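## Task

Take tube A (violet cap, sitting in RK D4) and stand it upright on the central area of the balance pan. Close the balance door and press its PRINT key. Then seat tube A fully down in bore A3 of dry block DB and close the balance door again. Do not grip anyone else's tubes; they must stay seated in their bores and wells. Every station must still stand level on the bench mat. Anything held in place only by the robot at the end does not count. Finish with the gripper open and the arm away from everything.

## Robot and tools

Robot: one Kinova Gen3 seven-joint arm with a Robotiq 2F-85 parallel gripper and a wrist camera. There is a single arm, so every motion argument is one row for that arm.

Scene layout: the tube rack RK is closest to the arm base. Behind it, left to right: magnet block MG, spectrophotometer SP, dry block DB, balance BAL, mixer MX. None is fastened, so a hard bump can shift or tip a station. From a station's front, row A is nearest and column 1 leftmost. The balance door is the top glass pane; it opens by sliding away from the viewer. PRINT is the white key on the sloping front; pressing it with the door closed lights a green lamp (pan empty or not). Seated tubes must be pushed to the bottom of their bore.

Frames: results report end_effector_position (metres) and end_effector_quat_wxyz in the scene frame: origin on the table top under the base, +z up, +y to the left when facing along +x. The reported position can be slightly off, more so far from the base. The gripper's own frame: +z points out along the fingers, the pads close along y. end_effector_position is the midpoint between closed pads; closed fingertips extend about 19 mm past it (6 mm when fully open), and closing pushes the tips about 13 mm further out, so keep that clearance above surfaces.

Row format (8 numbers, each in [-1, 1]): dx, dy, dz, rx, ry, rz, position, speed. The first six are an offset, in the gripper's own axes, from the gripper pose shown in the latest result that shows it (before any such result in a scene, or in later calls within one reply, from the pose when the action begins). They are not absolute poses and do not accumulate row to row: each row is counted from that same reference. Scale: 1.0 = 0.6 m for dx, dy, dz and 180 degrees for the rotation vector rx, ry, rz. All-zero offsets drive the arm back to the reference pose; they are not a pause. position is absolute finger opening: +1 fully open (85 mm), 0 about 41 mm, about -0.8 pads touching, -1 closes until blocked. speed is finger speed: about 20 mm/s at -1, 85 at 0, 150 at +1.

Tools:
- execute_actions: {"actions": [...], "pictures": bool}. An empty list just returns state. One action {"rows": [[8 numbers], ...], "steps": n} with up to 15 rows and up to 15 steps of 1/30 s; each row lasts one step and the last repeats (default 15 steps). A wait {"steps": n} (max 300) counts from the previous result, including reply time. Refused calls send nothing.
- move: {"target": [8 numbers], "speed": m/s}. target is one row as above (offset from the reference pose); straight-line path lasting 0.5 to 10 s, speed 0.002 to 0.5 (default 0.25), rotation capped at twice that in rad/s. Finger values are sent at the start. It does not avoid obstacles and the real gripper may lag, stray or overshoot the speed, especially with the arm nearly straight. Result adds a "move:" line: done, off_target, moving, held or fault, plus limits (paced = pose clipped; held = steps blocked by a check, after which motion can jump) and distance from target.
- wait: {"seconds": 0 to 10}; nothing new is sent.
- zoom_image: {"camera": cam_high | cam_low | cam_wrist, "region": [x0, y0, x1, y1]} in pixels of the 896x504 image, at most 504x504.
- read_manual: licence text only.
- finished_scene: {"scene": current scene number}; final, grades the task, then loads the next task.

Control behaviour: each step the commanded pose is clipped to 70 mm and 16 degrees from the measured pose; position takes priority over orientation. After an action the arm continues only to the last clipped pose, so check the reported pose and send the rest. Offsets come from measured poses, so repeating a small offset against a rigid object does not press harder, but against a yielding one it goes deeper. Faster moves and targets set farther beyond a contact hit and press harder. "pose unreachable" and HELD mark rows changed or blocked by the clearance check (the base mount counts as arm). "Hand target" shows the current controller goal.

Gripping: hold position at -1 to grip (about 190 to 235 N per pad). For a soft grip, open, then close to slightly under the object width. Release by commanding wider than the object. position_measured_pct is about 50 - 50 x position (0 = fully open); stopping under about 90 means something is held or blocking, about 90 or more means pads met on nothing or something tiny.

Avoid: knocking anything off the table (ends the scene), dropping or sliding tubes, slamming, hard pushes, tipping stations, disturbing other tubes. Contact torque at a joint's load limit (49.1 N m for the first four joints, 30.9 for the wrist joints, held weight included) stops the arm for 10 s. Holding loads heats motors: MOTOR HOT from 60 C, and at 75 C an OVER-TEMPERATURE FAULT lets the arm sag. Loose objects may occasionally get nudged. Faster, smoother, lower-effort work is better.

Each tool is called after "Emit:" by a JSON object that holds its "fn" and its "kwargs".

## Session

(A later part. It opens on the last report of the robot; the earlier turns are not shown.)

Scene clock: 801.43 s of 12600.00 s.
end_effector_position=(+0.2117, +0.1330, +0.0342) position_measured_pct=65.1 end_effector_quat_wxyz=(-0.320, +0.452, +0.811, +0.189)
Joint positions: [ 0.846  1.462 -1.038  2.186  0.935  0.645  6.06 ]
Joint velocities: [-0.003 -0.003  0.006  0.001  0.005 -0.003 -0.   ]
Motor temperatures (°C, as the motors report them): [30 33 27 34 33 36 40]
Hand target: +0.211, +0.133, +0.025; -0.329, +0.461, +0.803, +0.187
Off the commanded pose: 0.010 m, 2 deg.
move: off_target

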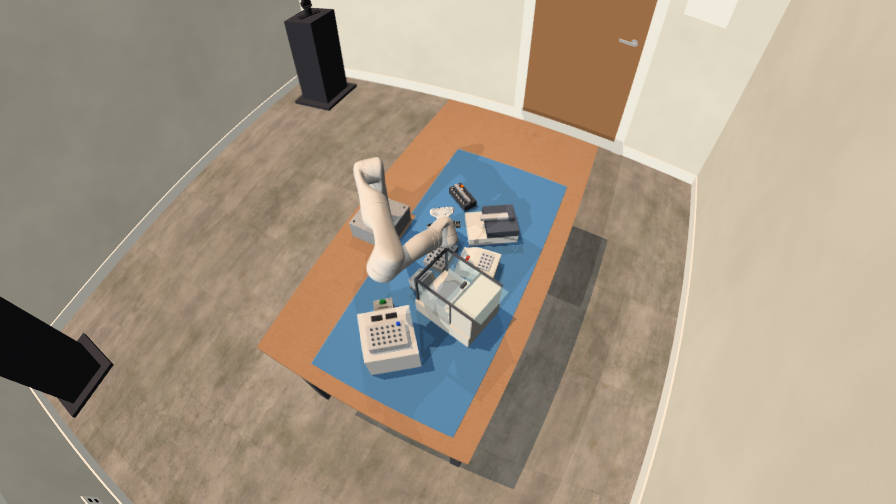

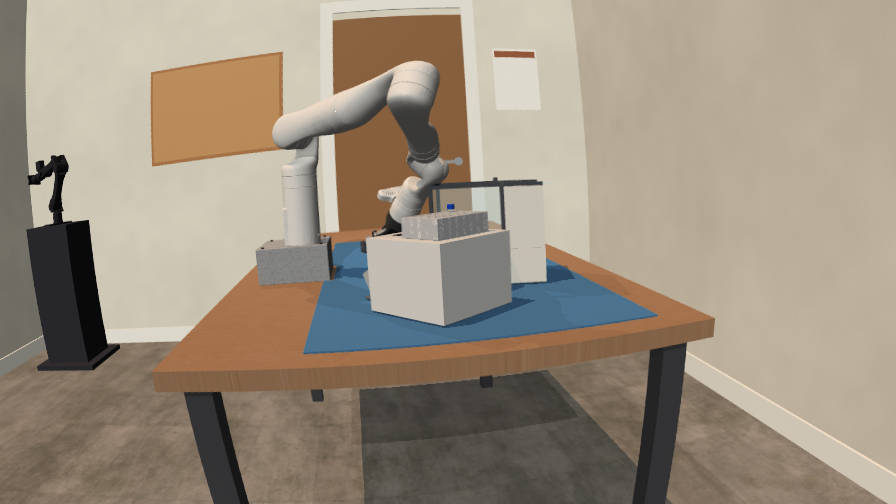

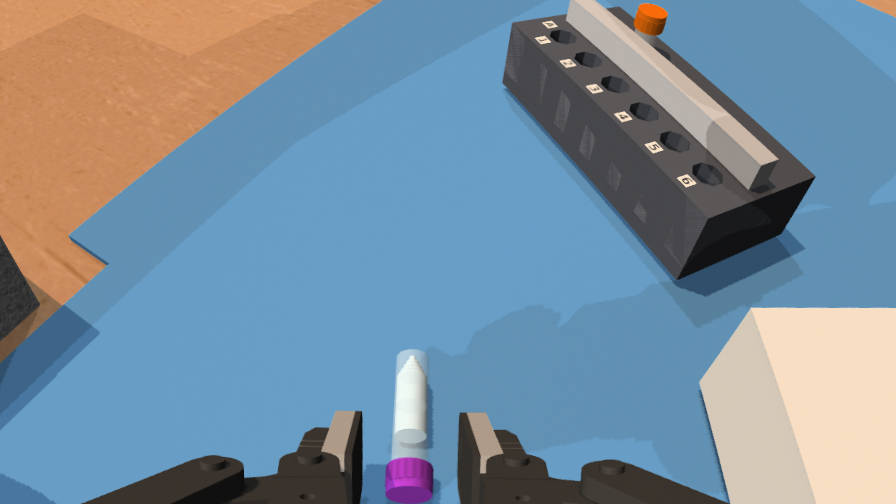

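Emit:
{"fn": "execute_actions", "kwargs": {"actions": []}}

Scene clock: 818.20 s of 12600.00 s.
end_effector_position=(+0.2117, +0.1329, +0.0341) position_measured_pct=65.1 end_effector_quat_wxyz=(-0.320, +0.452, +0.811, +0.189)
Joint positions: [ 0.845  1.462 -1.038  2.186  0.936  0.645  6.06 ]
Joint velocities: [-0.     0.    -0.001  0.001  0.001  0.     0.001]
Motor temperatures (°C, as the motors report them): [30 33 27 34 33 36 40]
Hand target: +0.211, +0.133, +0.025; -0.329, +0.461, +0.803, +0.187
Off the commanded pose: 0.010 m, 2 deg.
Steps of this call (steps 1 to 503: nothing new was sent). Readings (end_effector_position | what the end effector reports):
1: (+0.2117, +0.1329, +0.0342) | position_measured_pct=65.1
2: (+0.2117, +0.1329, +0.0341) | position_measured_pct=65.1
4: (+0.2117, +0.1329, +0.0341) | position_measured_pct=65.1
8: (+0.2117, +0.1329, +0.0341) | position_measured_pct=65.1
503: the state above

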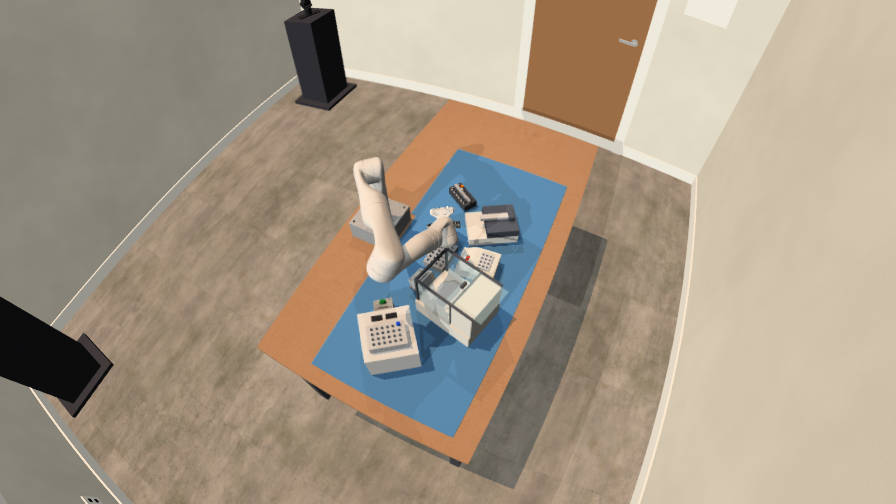

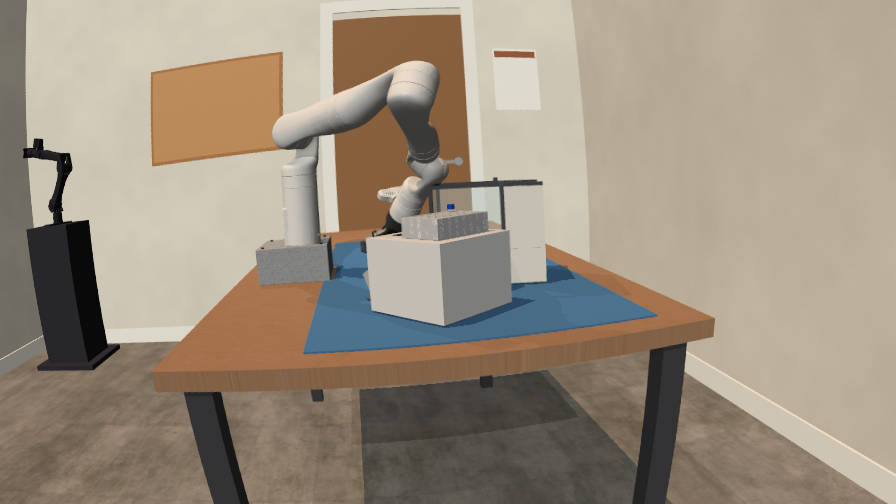

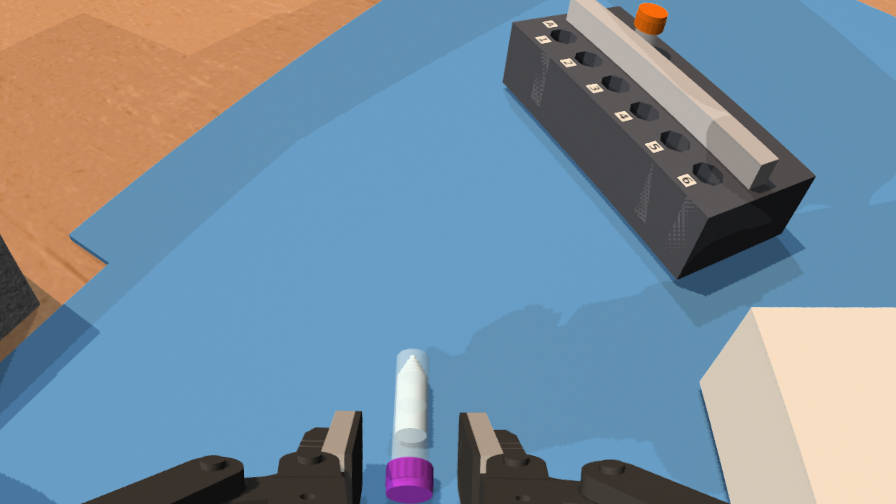

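Emit:
{"fn": "zoom_image", "kwargs": {"camera": "cam_high", "region": [330, 150, 550, 300]}}

Emit:
{"fn": "zoom_image", "kwargs": {"camera": "cam_low", "region": [250, 130, 550, 300]}}

Region (330, 150, 550, 300) of cam_high's 896x504 image, scaled by 2.291, with more detail than that image has; it fills the top 344 rows of this view, and the rest is white.

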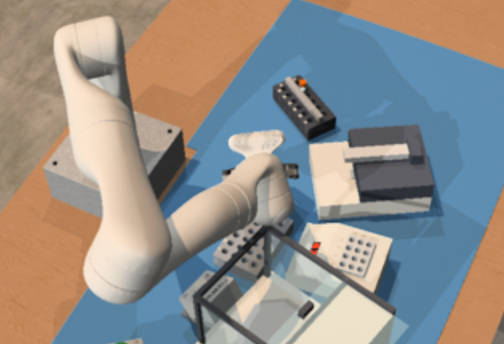

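Region (250, 130, 550, 300) of cam_low's 896x504 image, scaled by 1.680, with more detail than that image has; it fills the top 286 rows of this view, and the rest is white.

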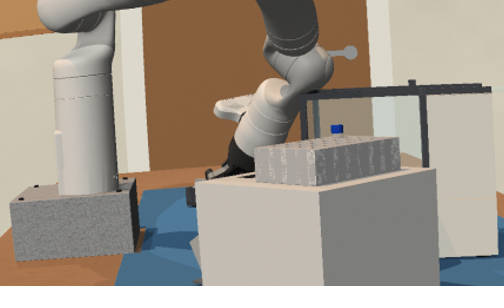

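Emit:
{"fn": "move", "kwargs": {"target": [0.03,0,-0.03,0,-0.0833,0,-0.3,0], "speed": 0.08}}

Scene clock: 875.53 s of 12600.00 s.
end_effector_position=(+0.2109, +0.1326, +0.0591) position_measured_pct=65.1 end_effector_quat_wxyz=(-0.212, +0.474, +0.845, +0.129)
Joint positions: [ 0.583  1.121 -0.933  2.369  1.165  0.393  5.583]
Joint velocities: [-0.019 -0.019  0.008  0.008  0.025 -0.015 -0.03 ]
Motor temperatures (°C, as the motors report them): [30 32 28 34 33 36 40]
Hand target: +0.211, +0.133, +0.059; -0.211, +0.473, +0.845, +0.129
Off the commanded pose: 0.001 m, 0 deg.
After step 1661, the last 16 steps of your reply time or wait did not run and took no scene time. You can wait again.
move: done

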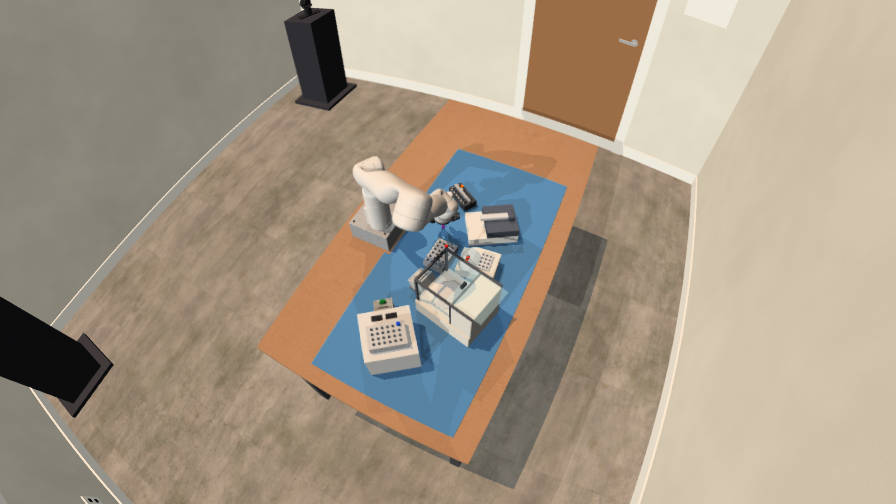

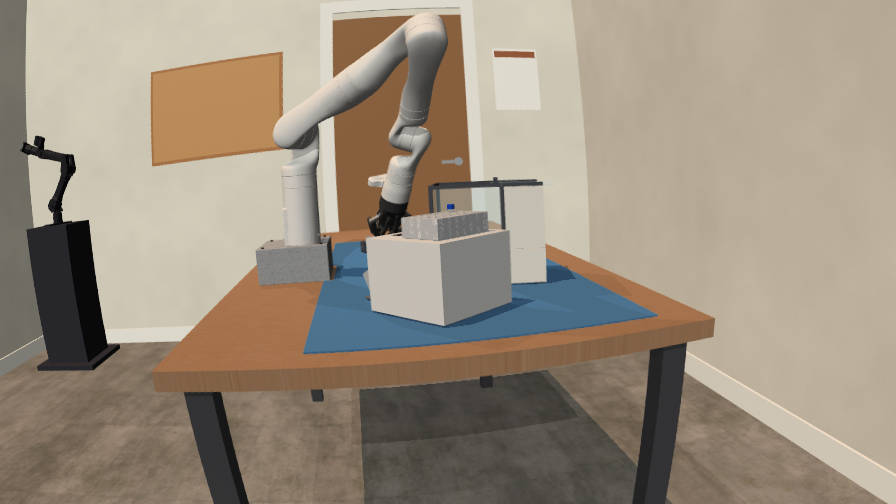

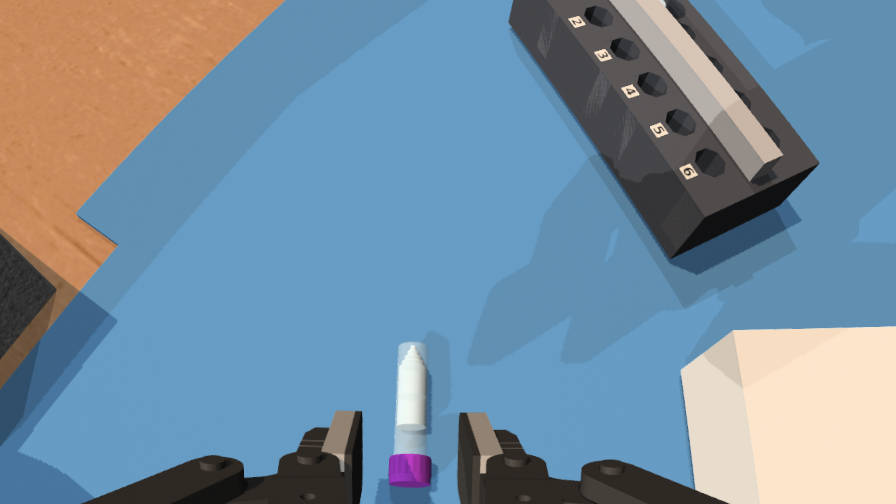

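Emit:
{"fn": "move", "kwargs": {"target": [-0.0128,0,0.0388,0,0,0,-0.3,0], "speed": 0.05}}

Scene clock: 888.63 s of 12600.00 s.
end_effector_position=(+0.2094, +0.1365, +0.0352) position_measured_pct=65.1 end_effector_quat_wxyz=(-0.212, +0.474, +0.845, +0.129)
Joint positions: [ 0.514  1.155 -0.828  2.362  1.319  0.313  5.465]
Joint velocities: [-0.015 -0.001  0.015  0.004  0.033 -0.015 -0.033]
Motor temperatures (°C, as the motors report them): [30 33 28 34 33 36 40]
Hand target: +0.209, +0.137, +0.035; -0.212, +0.474, +0.845, +0.129
Off the commanded pose: 0.000 m, 0 deg.
move: done

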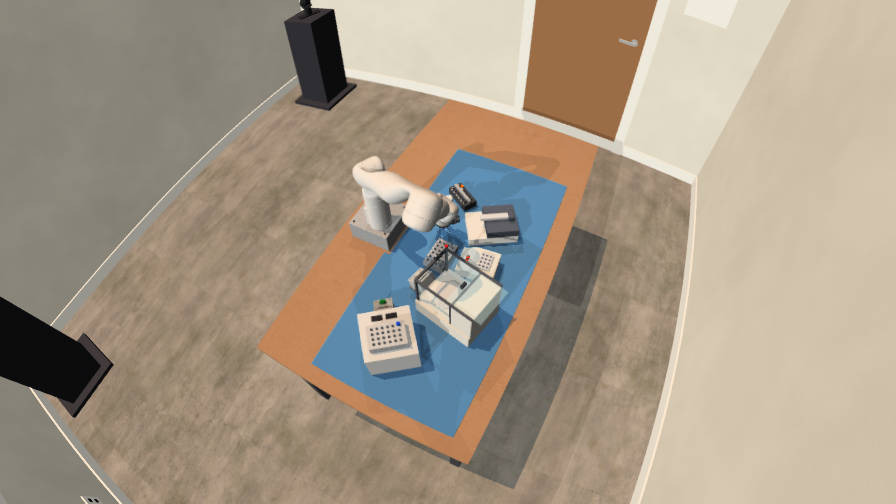

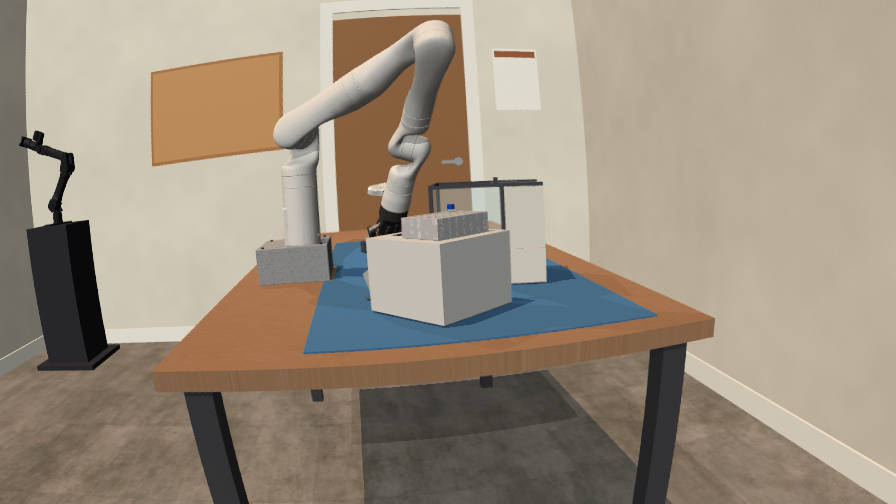

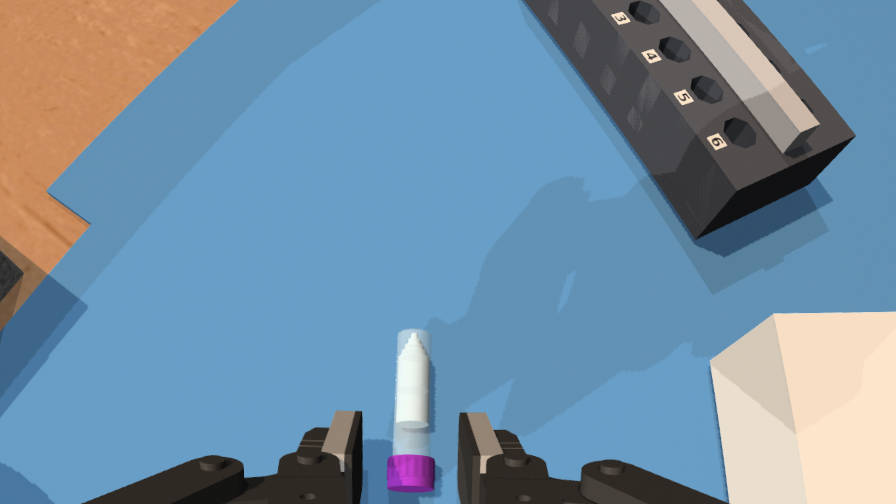

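Emit:
{"fn": "move", "kwargs": {"target": [-0.0071,0,0.019,0,0,0,-0.3,0], "speed": 0.02}}

Scene clock: 895.30 s of 12600.00 s.
end_effector_position=(+0.2088, +0.1380, +0.0235) position_measured_pct=65.1 end_effector_quat_wxyz=(-0.212, +0.474, +0.845, +0.129)
Joint positions: [ 0.484  1.176 -0.783  2.355  1.411  0.281  5.391]
Joint velocities: [-0.007 -0.003  0.007  0.006  0.035 -0.009 -0.034]
Motor temperatures (°C, as the motors report them): [30 33 28 34 33 36 40]
Hand target: +0.209, +0.138, +0.023; -0.212, +0.474, +0.845, +0.129
Off the commanded pose: 0.000 m, 0 deg.
move: done

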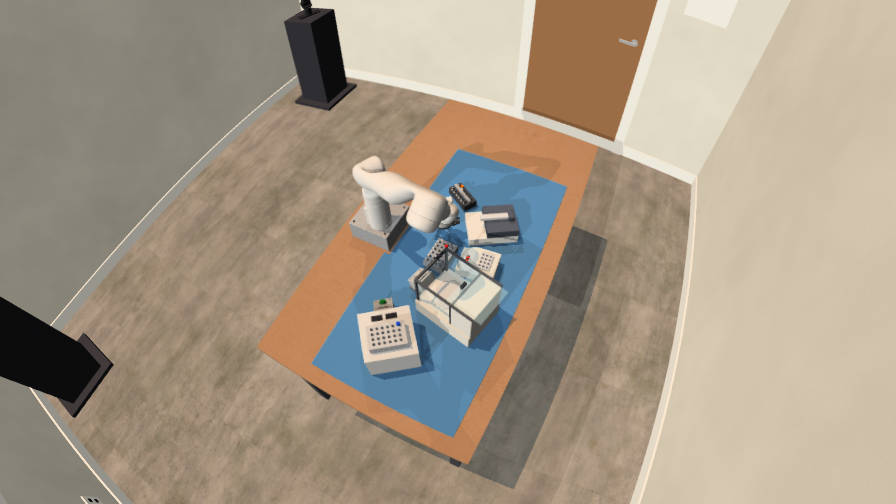

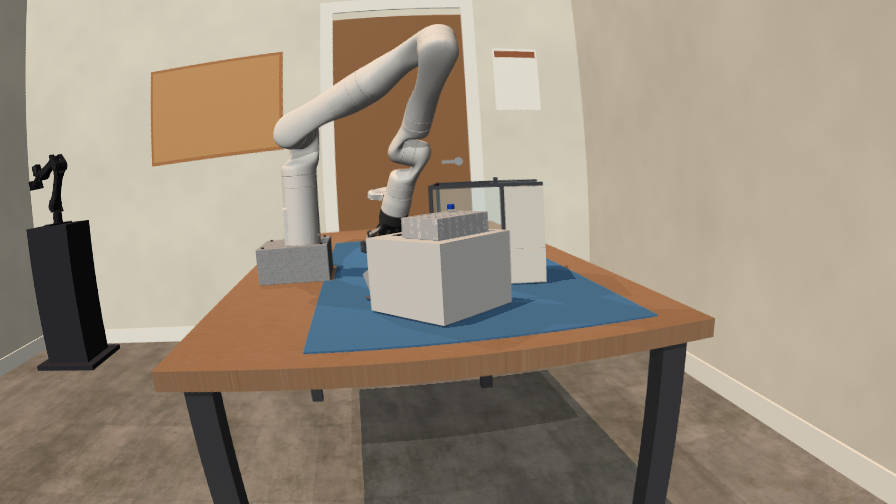

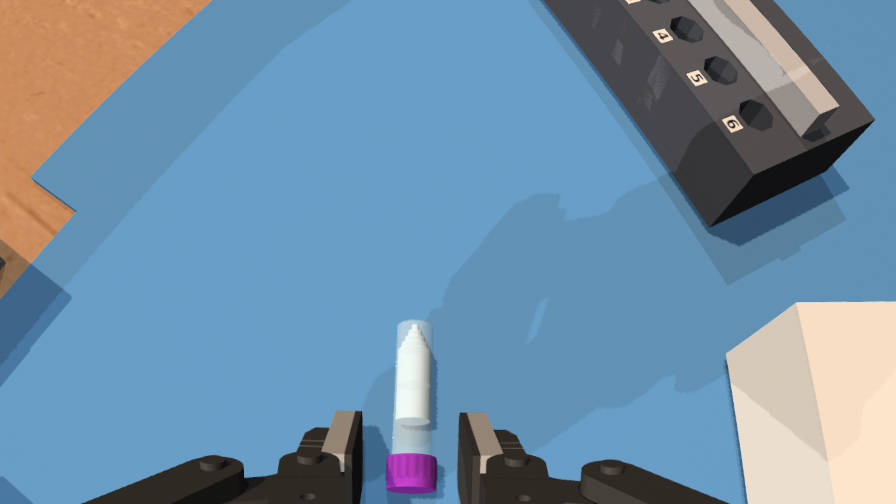

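Reached. Close softly.

Emit:
{"fn": "execute_actions", "kwargs": {"actions": [{"rows": [[0,0,0,0,0,0,-0.76,-0.5]], "steps": 15}], "pictures": false}}

Emit:
{"fn": "wait", "kwargs": {"seconds": 1}}

Scene clock: 898.30 s of 12600.00 s.
end_effector_position=(+0.2071, +0.1377, +0.0239) position_measured_pct=82.5 end_effector_quat_wxyz=(-0.213, +0.474, +0.845, +0.128)
Joint positions: [ 0.484  1.176 -0.784  2.358  1.41   0.282  5.391]
Joint velocities: [ 0.    -0.    -0.001  0.001 -0.002  0.     0.001]
Motor temperatures (°C, as the motors report them): [30 33 28 34 33 36 40]
Hand target: +0.209, +0.138, +0.024; -0.212, +0.474, +0.845, +0.129
Off the commanded pose: 0.002 m, 0 deg.
Steps of this call (steps 1 to 75: nothing new was sent; steps 76 to 90: all 15 steps of this action). Readings (end_effector_position | what the end effector reports):
76: (+0.2088, +0.1379, +0.0236) | position_measured_pct=65.1
77: (+0.2085, +0.1377, +0.0236) | position_measured_pct=65.5
79: (+0.2075, +0.1371, +0.0236) | position_measured_pct=67.9
83: (+0.2069, +0.1373, +0.0238) | position_measured_pct=74.6
90: the state above

Scene clock: 899.30 s of 12600.00 s.
end_effector_position=(+0.2071, +0.1377, +0.0239) position_measured_pct=82.5 end_effector_quat_wxyz=(-0.213, +0.474, +0.845, +0.128)
Joint positions: [ 0.484  1.176 -0.784  2.358  1.41   0.282  5.391]
Joint velocities: [ 0.    -0.    -0.    -0.002 -0.     0.001  0.   ]
Motor temperatures (°C, as the motors report them): [30 33 28 34 33 36 40]
Hand target: +0.209, +0.138, +0.024; -0.212, +0.474, +0.845, +0.129
Off the commanded pose: 0.002 m, 0 deg.
Steps of this call (steps 1 to 30: nothing new was sent). Readings (end_effector_position | what the end effector reports):
1: (+0.2071, +0.1377, +0.0239) | position_measured_pct=82.5
2: (+0.2071, +0.1377, +0.0239) | position_measured_pct=82.5
4: (+0.2071, +0.1377, +0.0239) | position_measured_pct=82.5
8: (+0.2071, +0.1377, +0.0239) | position_measured_pct=82.5
30: the state above

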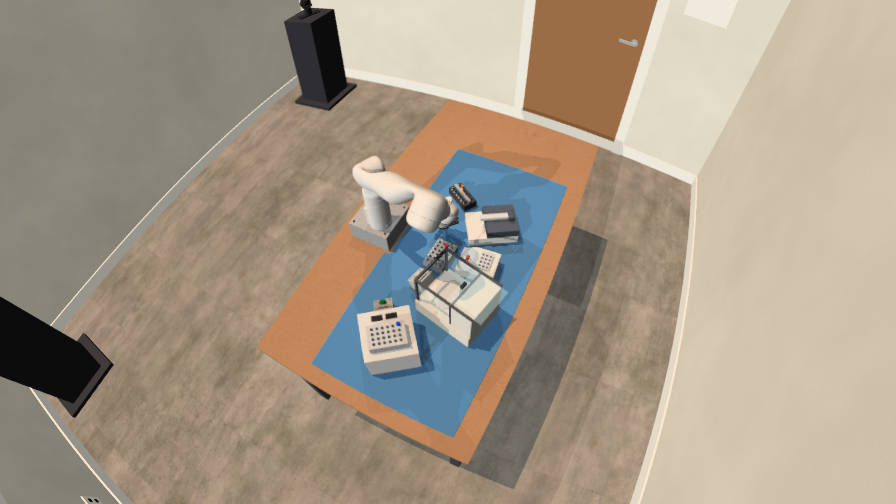

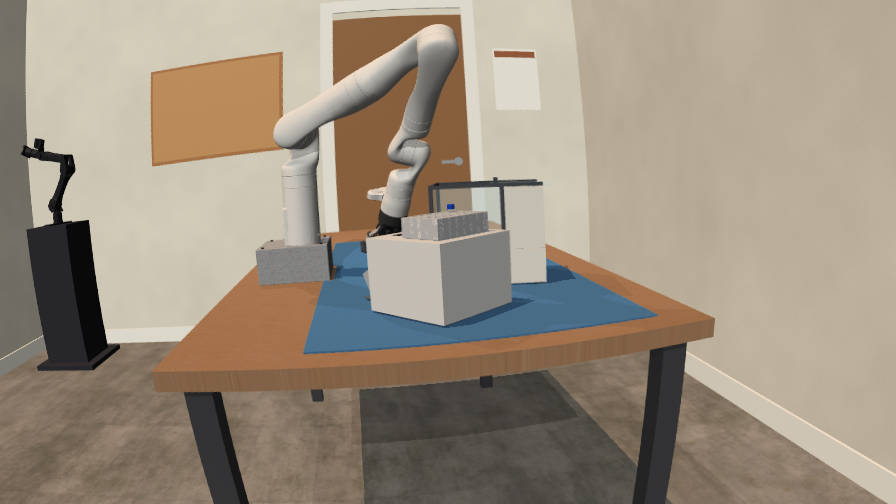

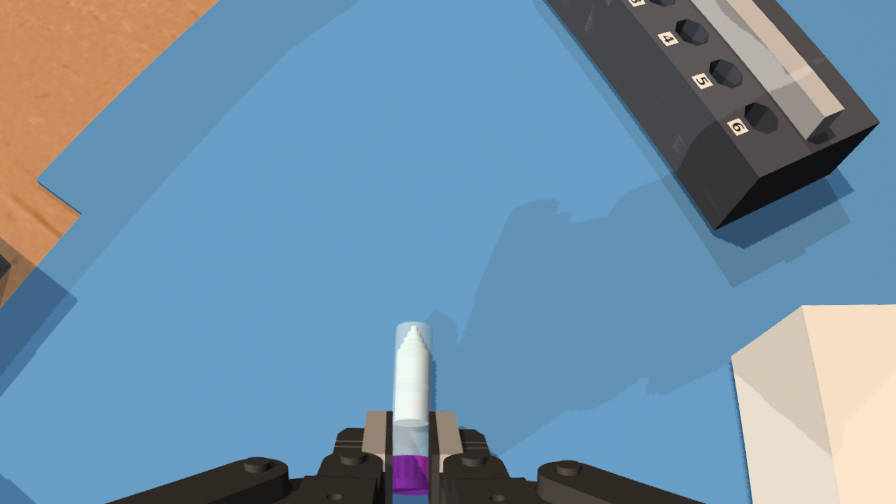

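Lift 6 cm.

Emit:
{"fn": "move", "kwargs": {"target": [0.05,0,-0.0866,0,0,0,-0.76,-0.5], "speed": 0.04}}

Scene clock: 903.57 s of 12600.00 s.
end_effector_position=(+0.2052, +0.1383, +0.0836) position_measured_pct=82.5 end_effector_quat_wxyz=(-0.213, +0.474, +0.845, +0.128)
Joint positions: [ 0.604  1.072 -1.017  2.39   1.07   0.431  5.604]
Joint velocities: [ 0.007 -0.002 -0.006 -0.002 -0.008  0.005  0.006]
Motor temperatures (°C, as the motors report them): [30 33 28 34 33 36 40]
Hand target: +0.205, +0.138, +0.084; -0.213, +0.474, +0.845, +0.128
Off the commanded pose: 0.001 m, 0 deg.
move: done

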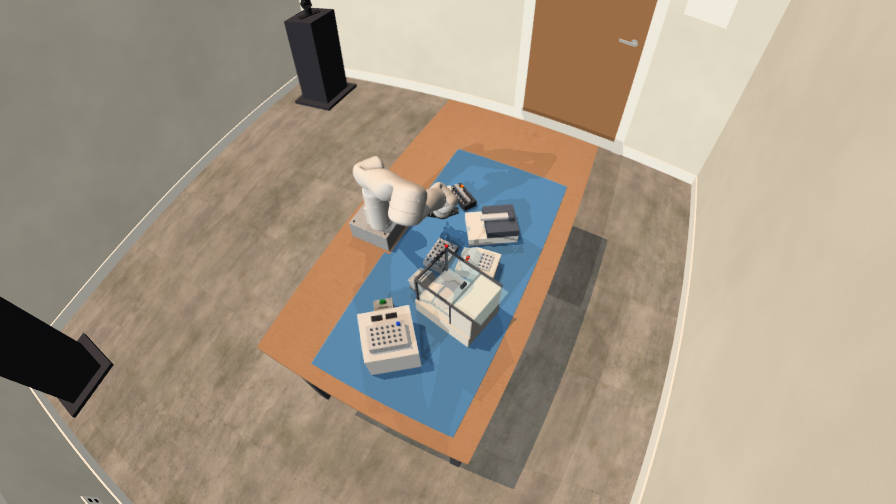

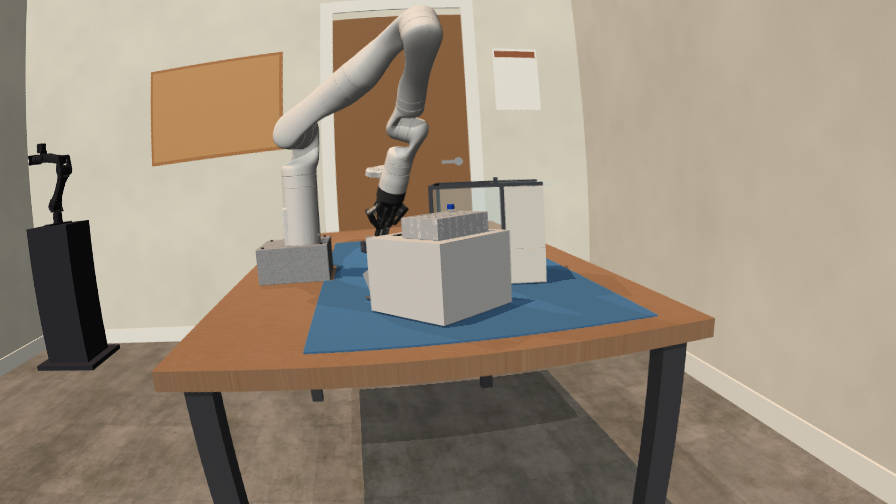

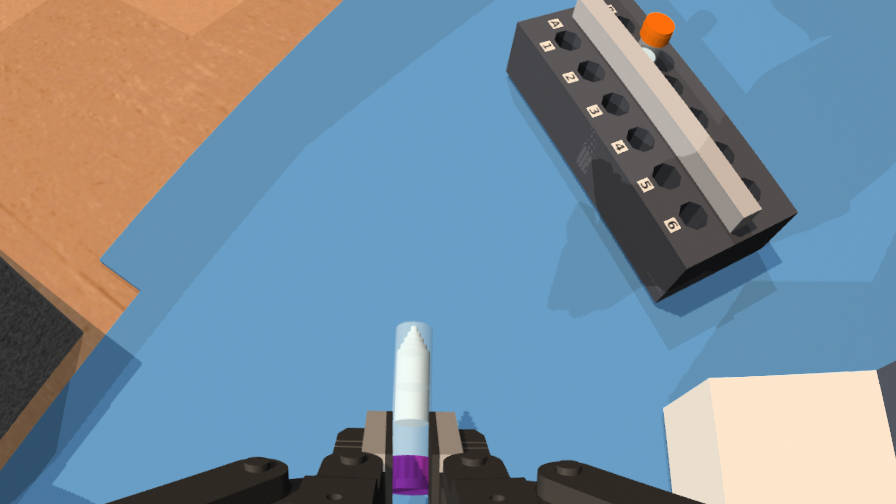

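Emit:
{"fn": "move", "kwargs": {"target": [0.0667,0,-0.1155,0.1667,0,-0.2887,-0.76,-0.5], "speed": 0.08}}

Scene clock: 923.37 s of 12600.00 s.
end_effector_position=(+0.2036, +0.1385, +0.1637) position_measured_pct=82.5 end_effector_quat_wxyz=(-0.247, -0.009, +0.969, -0.009)
Joint positions: [ 0.375  1.135 -1.402  2.042  0.717  1.295  6.452]
Joint velocities: [-0.005  0.    -0.003 -0.002 -0.002  0.004  0.004]
Motor temperatures (°C, as the motors report them): [30 33 28 34 33 36 40]
Hand target: +0.204, +0.139, +0.164; -0.247, -0.009, +0.969, -0.009
Off the commanded pose: 0.001 m, 0 deg.
move: done

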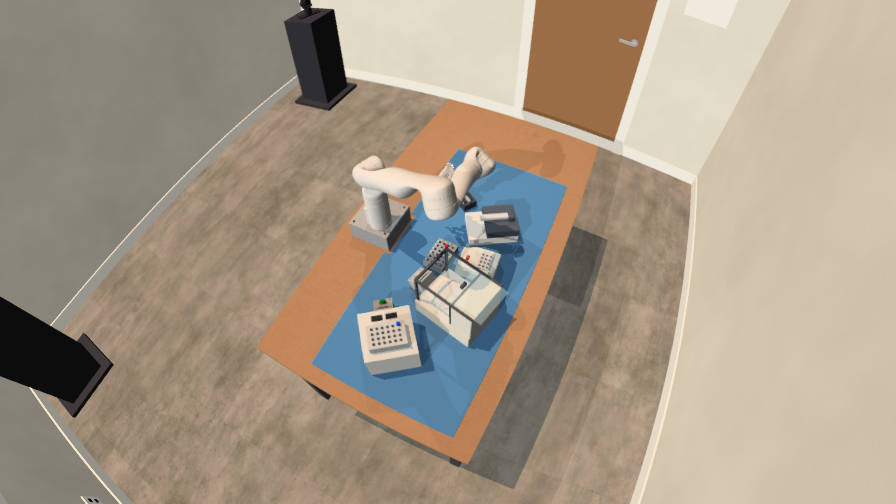

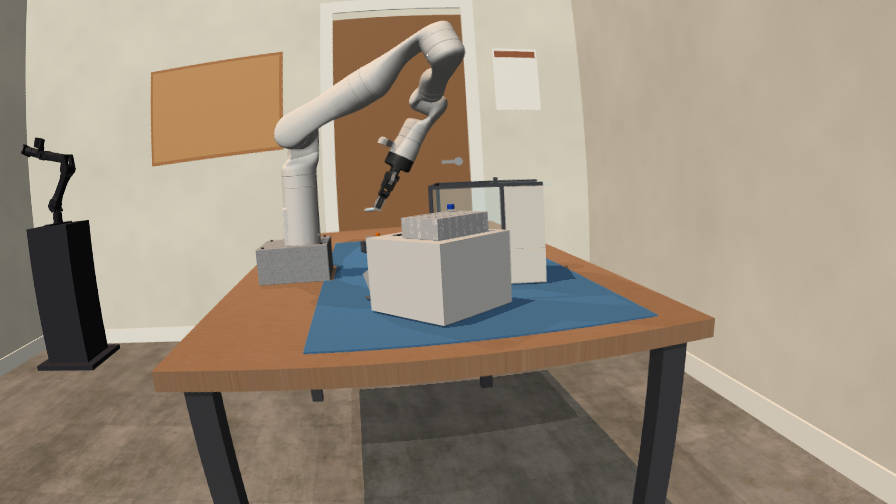

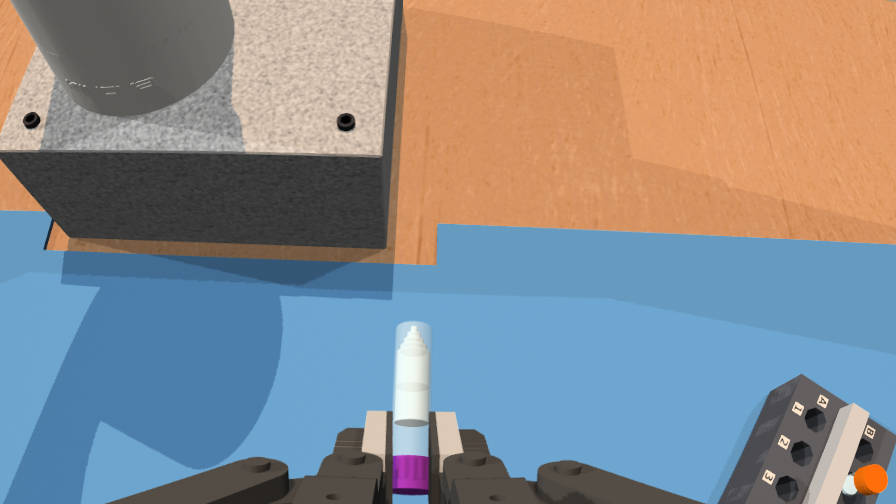

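Emit:
{"fn": "move", "kwargs": {"target": [-0.270,-0.147,-0.186,0,-0.5,0,-0.76,-0.5], "speed": 0.1}}

Scene clock: 937.83 s of 12600.00 s.
end_effector_position=(+0.4028, +0.0556, +0.1858) position_measured_pct=82.5 end_effector_quat_wxyz=(+0.416, +0.056, +0.900, -0.114)
Joint positions: [ 0.069  1.152 -1.277  2.582  1.867  1.91   5.243]
Joint velocities: [-0.027  0.079 -0.032  0.002 -0.012  0.13  -0.033]
Motor temperatures (°C, as the motors report them): [30 33 28 34 33 36 40]
Hand target: +0.403, +0.056, +0.186; +0.417, +0.057, +0.900, -0.115
Off the commanded pose: 0.002 m, 19 deg; orientation clipped at the last step of the last action.
joint sent to its limit — the command would take joint 4 (elbow) past its upper limit, so that joint was sent only as far as its limit.
move: off_target; limits=paced

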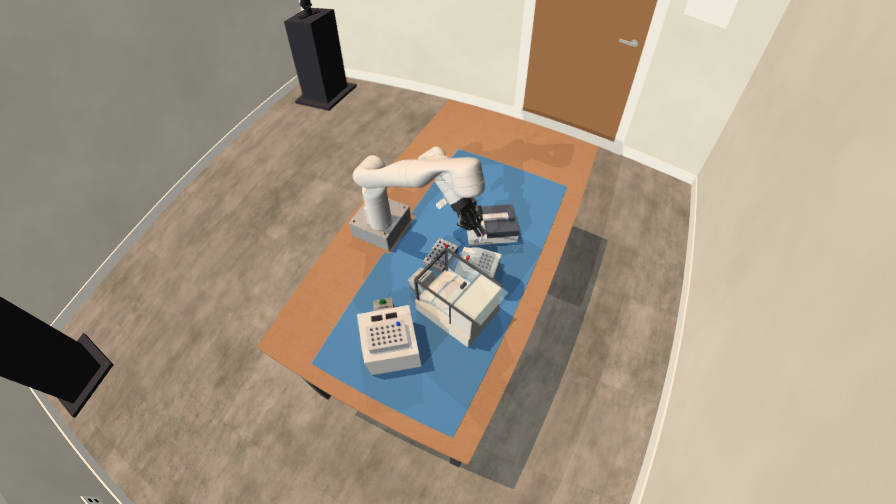

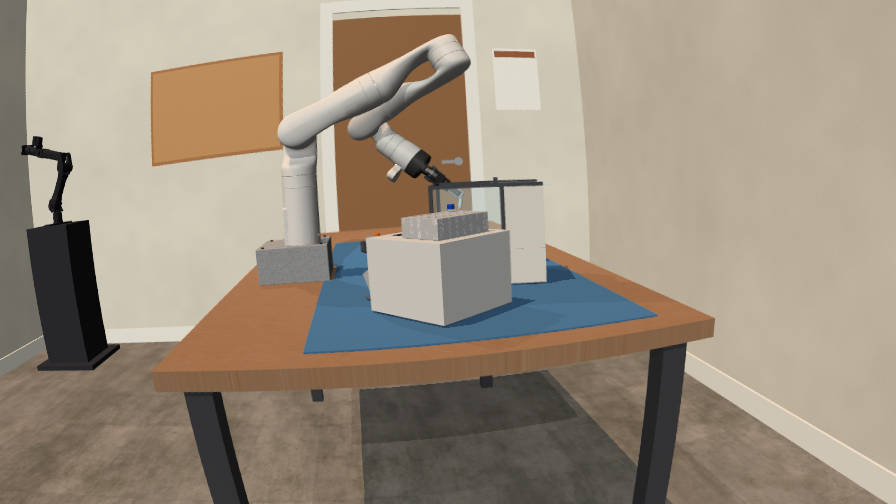

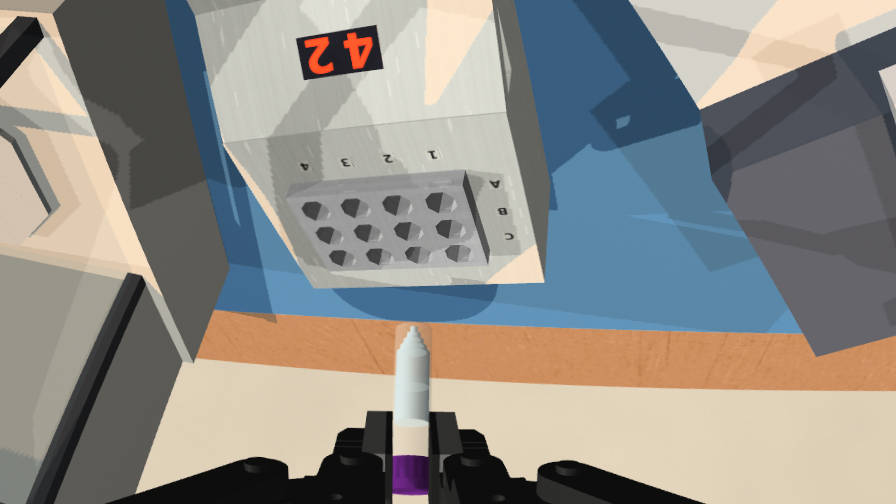

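Emit:
{"fn": "move", "kwargs": {"target": [-0.02,-0.058,0.081,0.1247,-0.0357,0.1465,-0.76,-0.5], "speed": 0.06}}

Scene clock: 987.60 s of 12600.00 s.
end_effector_position=(+0.4394, +0.0100, +0.1701) position_measured_pct=82.5 end_effector_quat_wxyz=(+0.462, +0.331, +0.800, -0.191)
Joint positions: [ 0.026  1.291 -1.139  2.252  1.787  2.095  4.889]
Joint velocities: [ 0.     0.001  0.    -0.007 -0.     0.    -0.003]
Motor temperatures (°C, as the motors report them): [30 33 27 34 33 36 40]
Hand target: +0.439, +0.010, +0.170; +0.462, +0.331, +0.800, -0.191
Off the commanded pose: 0.000 m, 0 deg.
move: done

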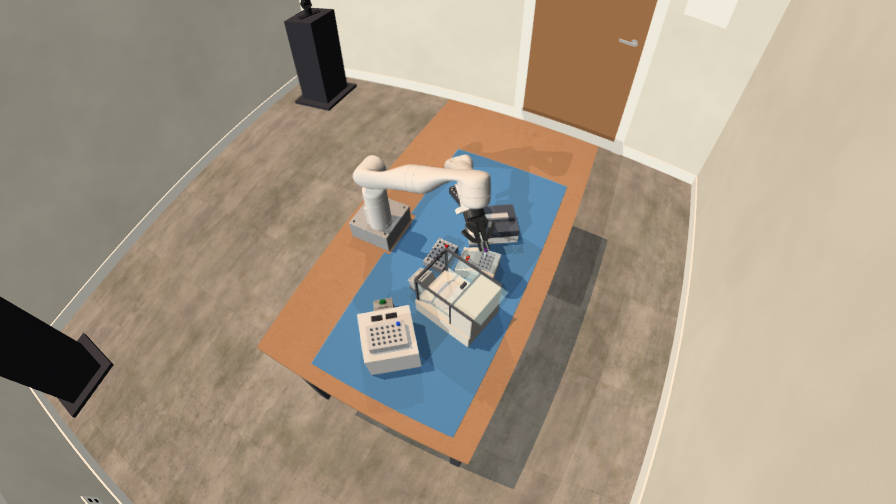

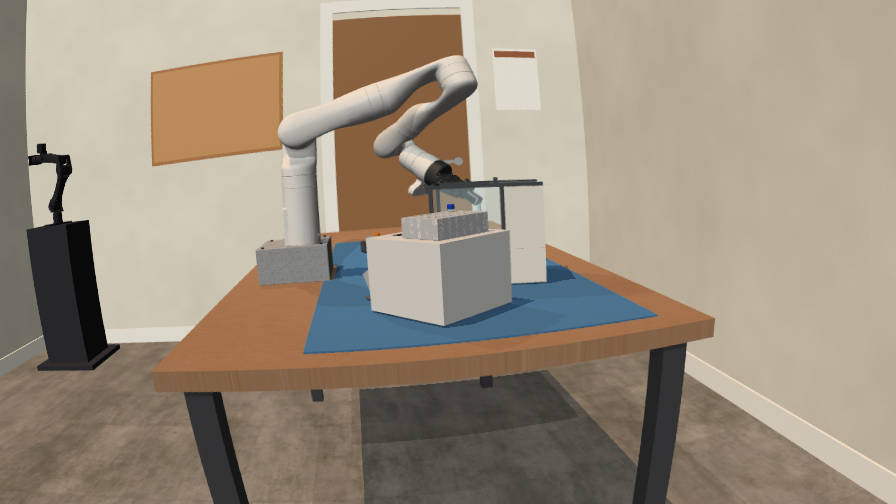

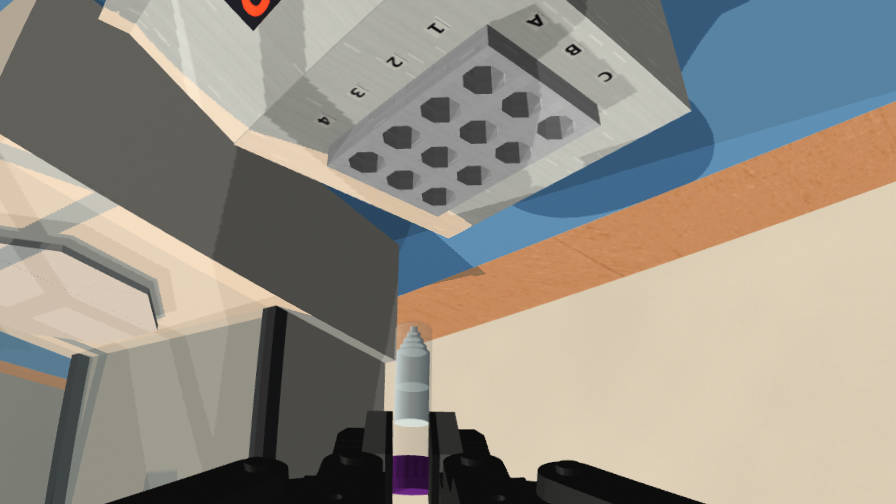

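Emit:
{"fn": "move", "kwargs": {"target": [0.0577,-0.005,0.0333,0,0,0,-0.76,-0.5], "speed": 0.04}}

Scene clock: 1000.40 s of 12600.00 s.
end_effector_position=(+0.4373, +0.0079, +0.1305) position_measured_pct=82.5 end_effector_quat_wxyz=(+0.462, +0.331, +0.800, -0.191)
Joint positions: [ 0.006  1.384 -1.06   2.237  1.865  2.094  4.837]
Joint velocities: [-0.002  0.006  0.001 -0.     0.001 -0.001 -0.002]
Motor temperatures (°C, as the motors report them): [30 33 27 34 33 36 40]
Hand target: +0.437, +0.008, +0.130; +0.462, +0.331, +0.801, -0.191
Off the commanded pose: 0.000 m, 0 deg.
move: done

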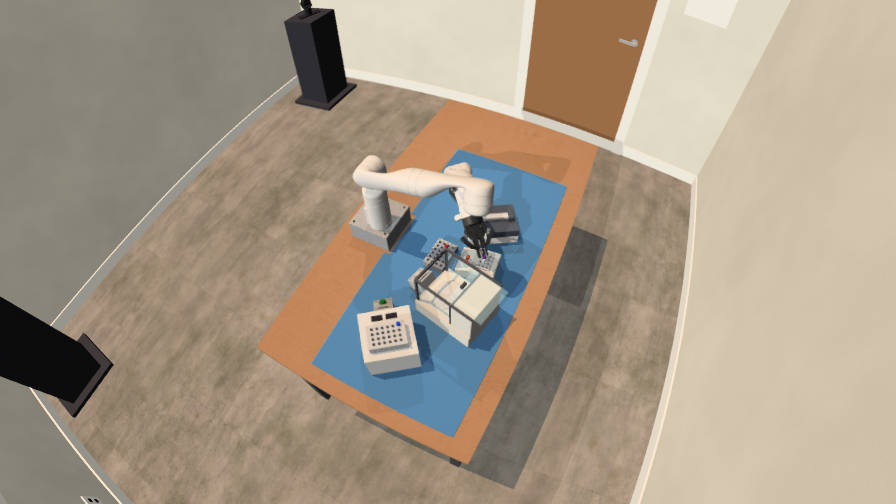

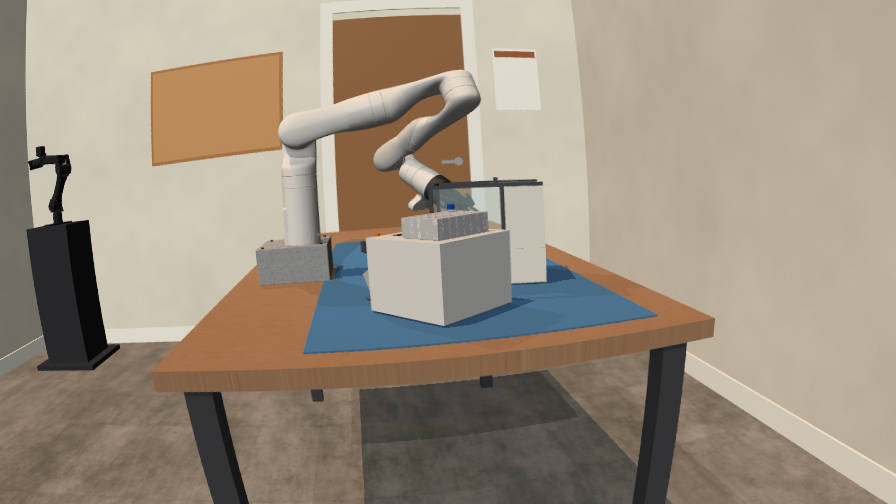

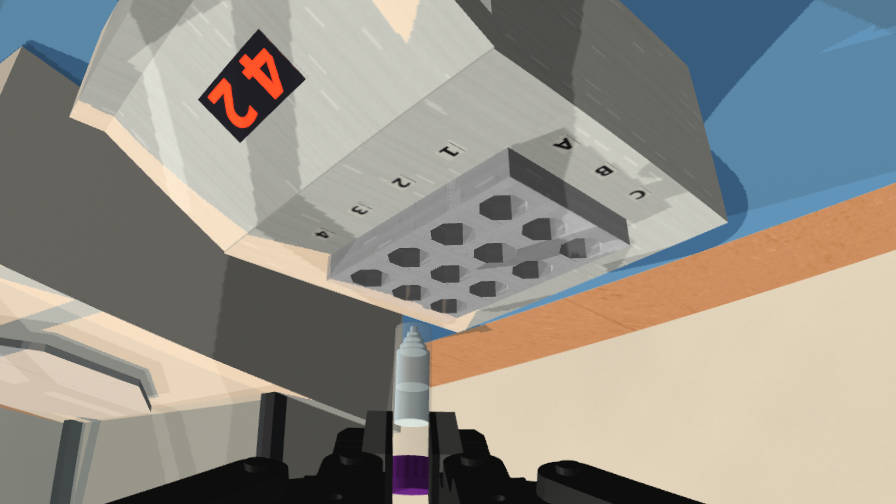

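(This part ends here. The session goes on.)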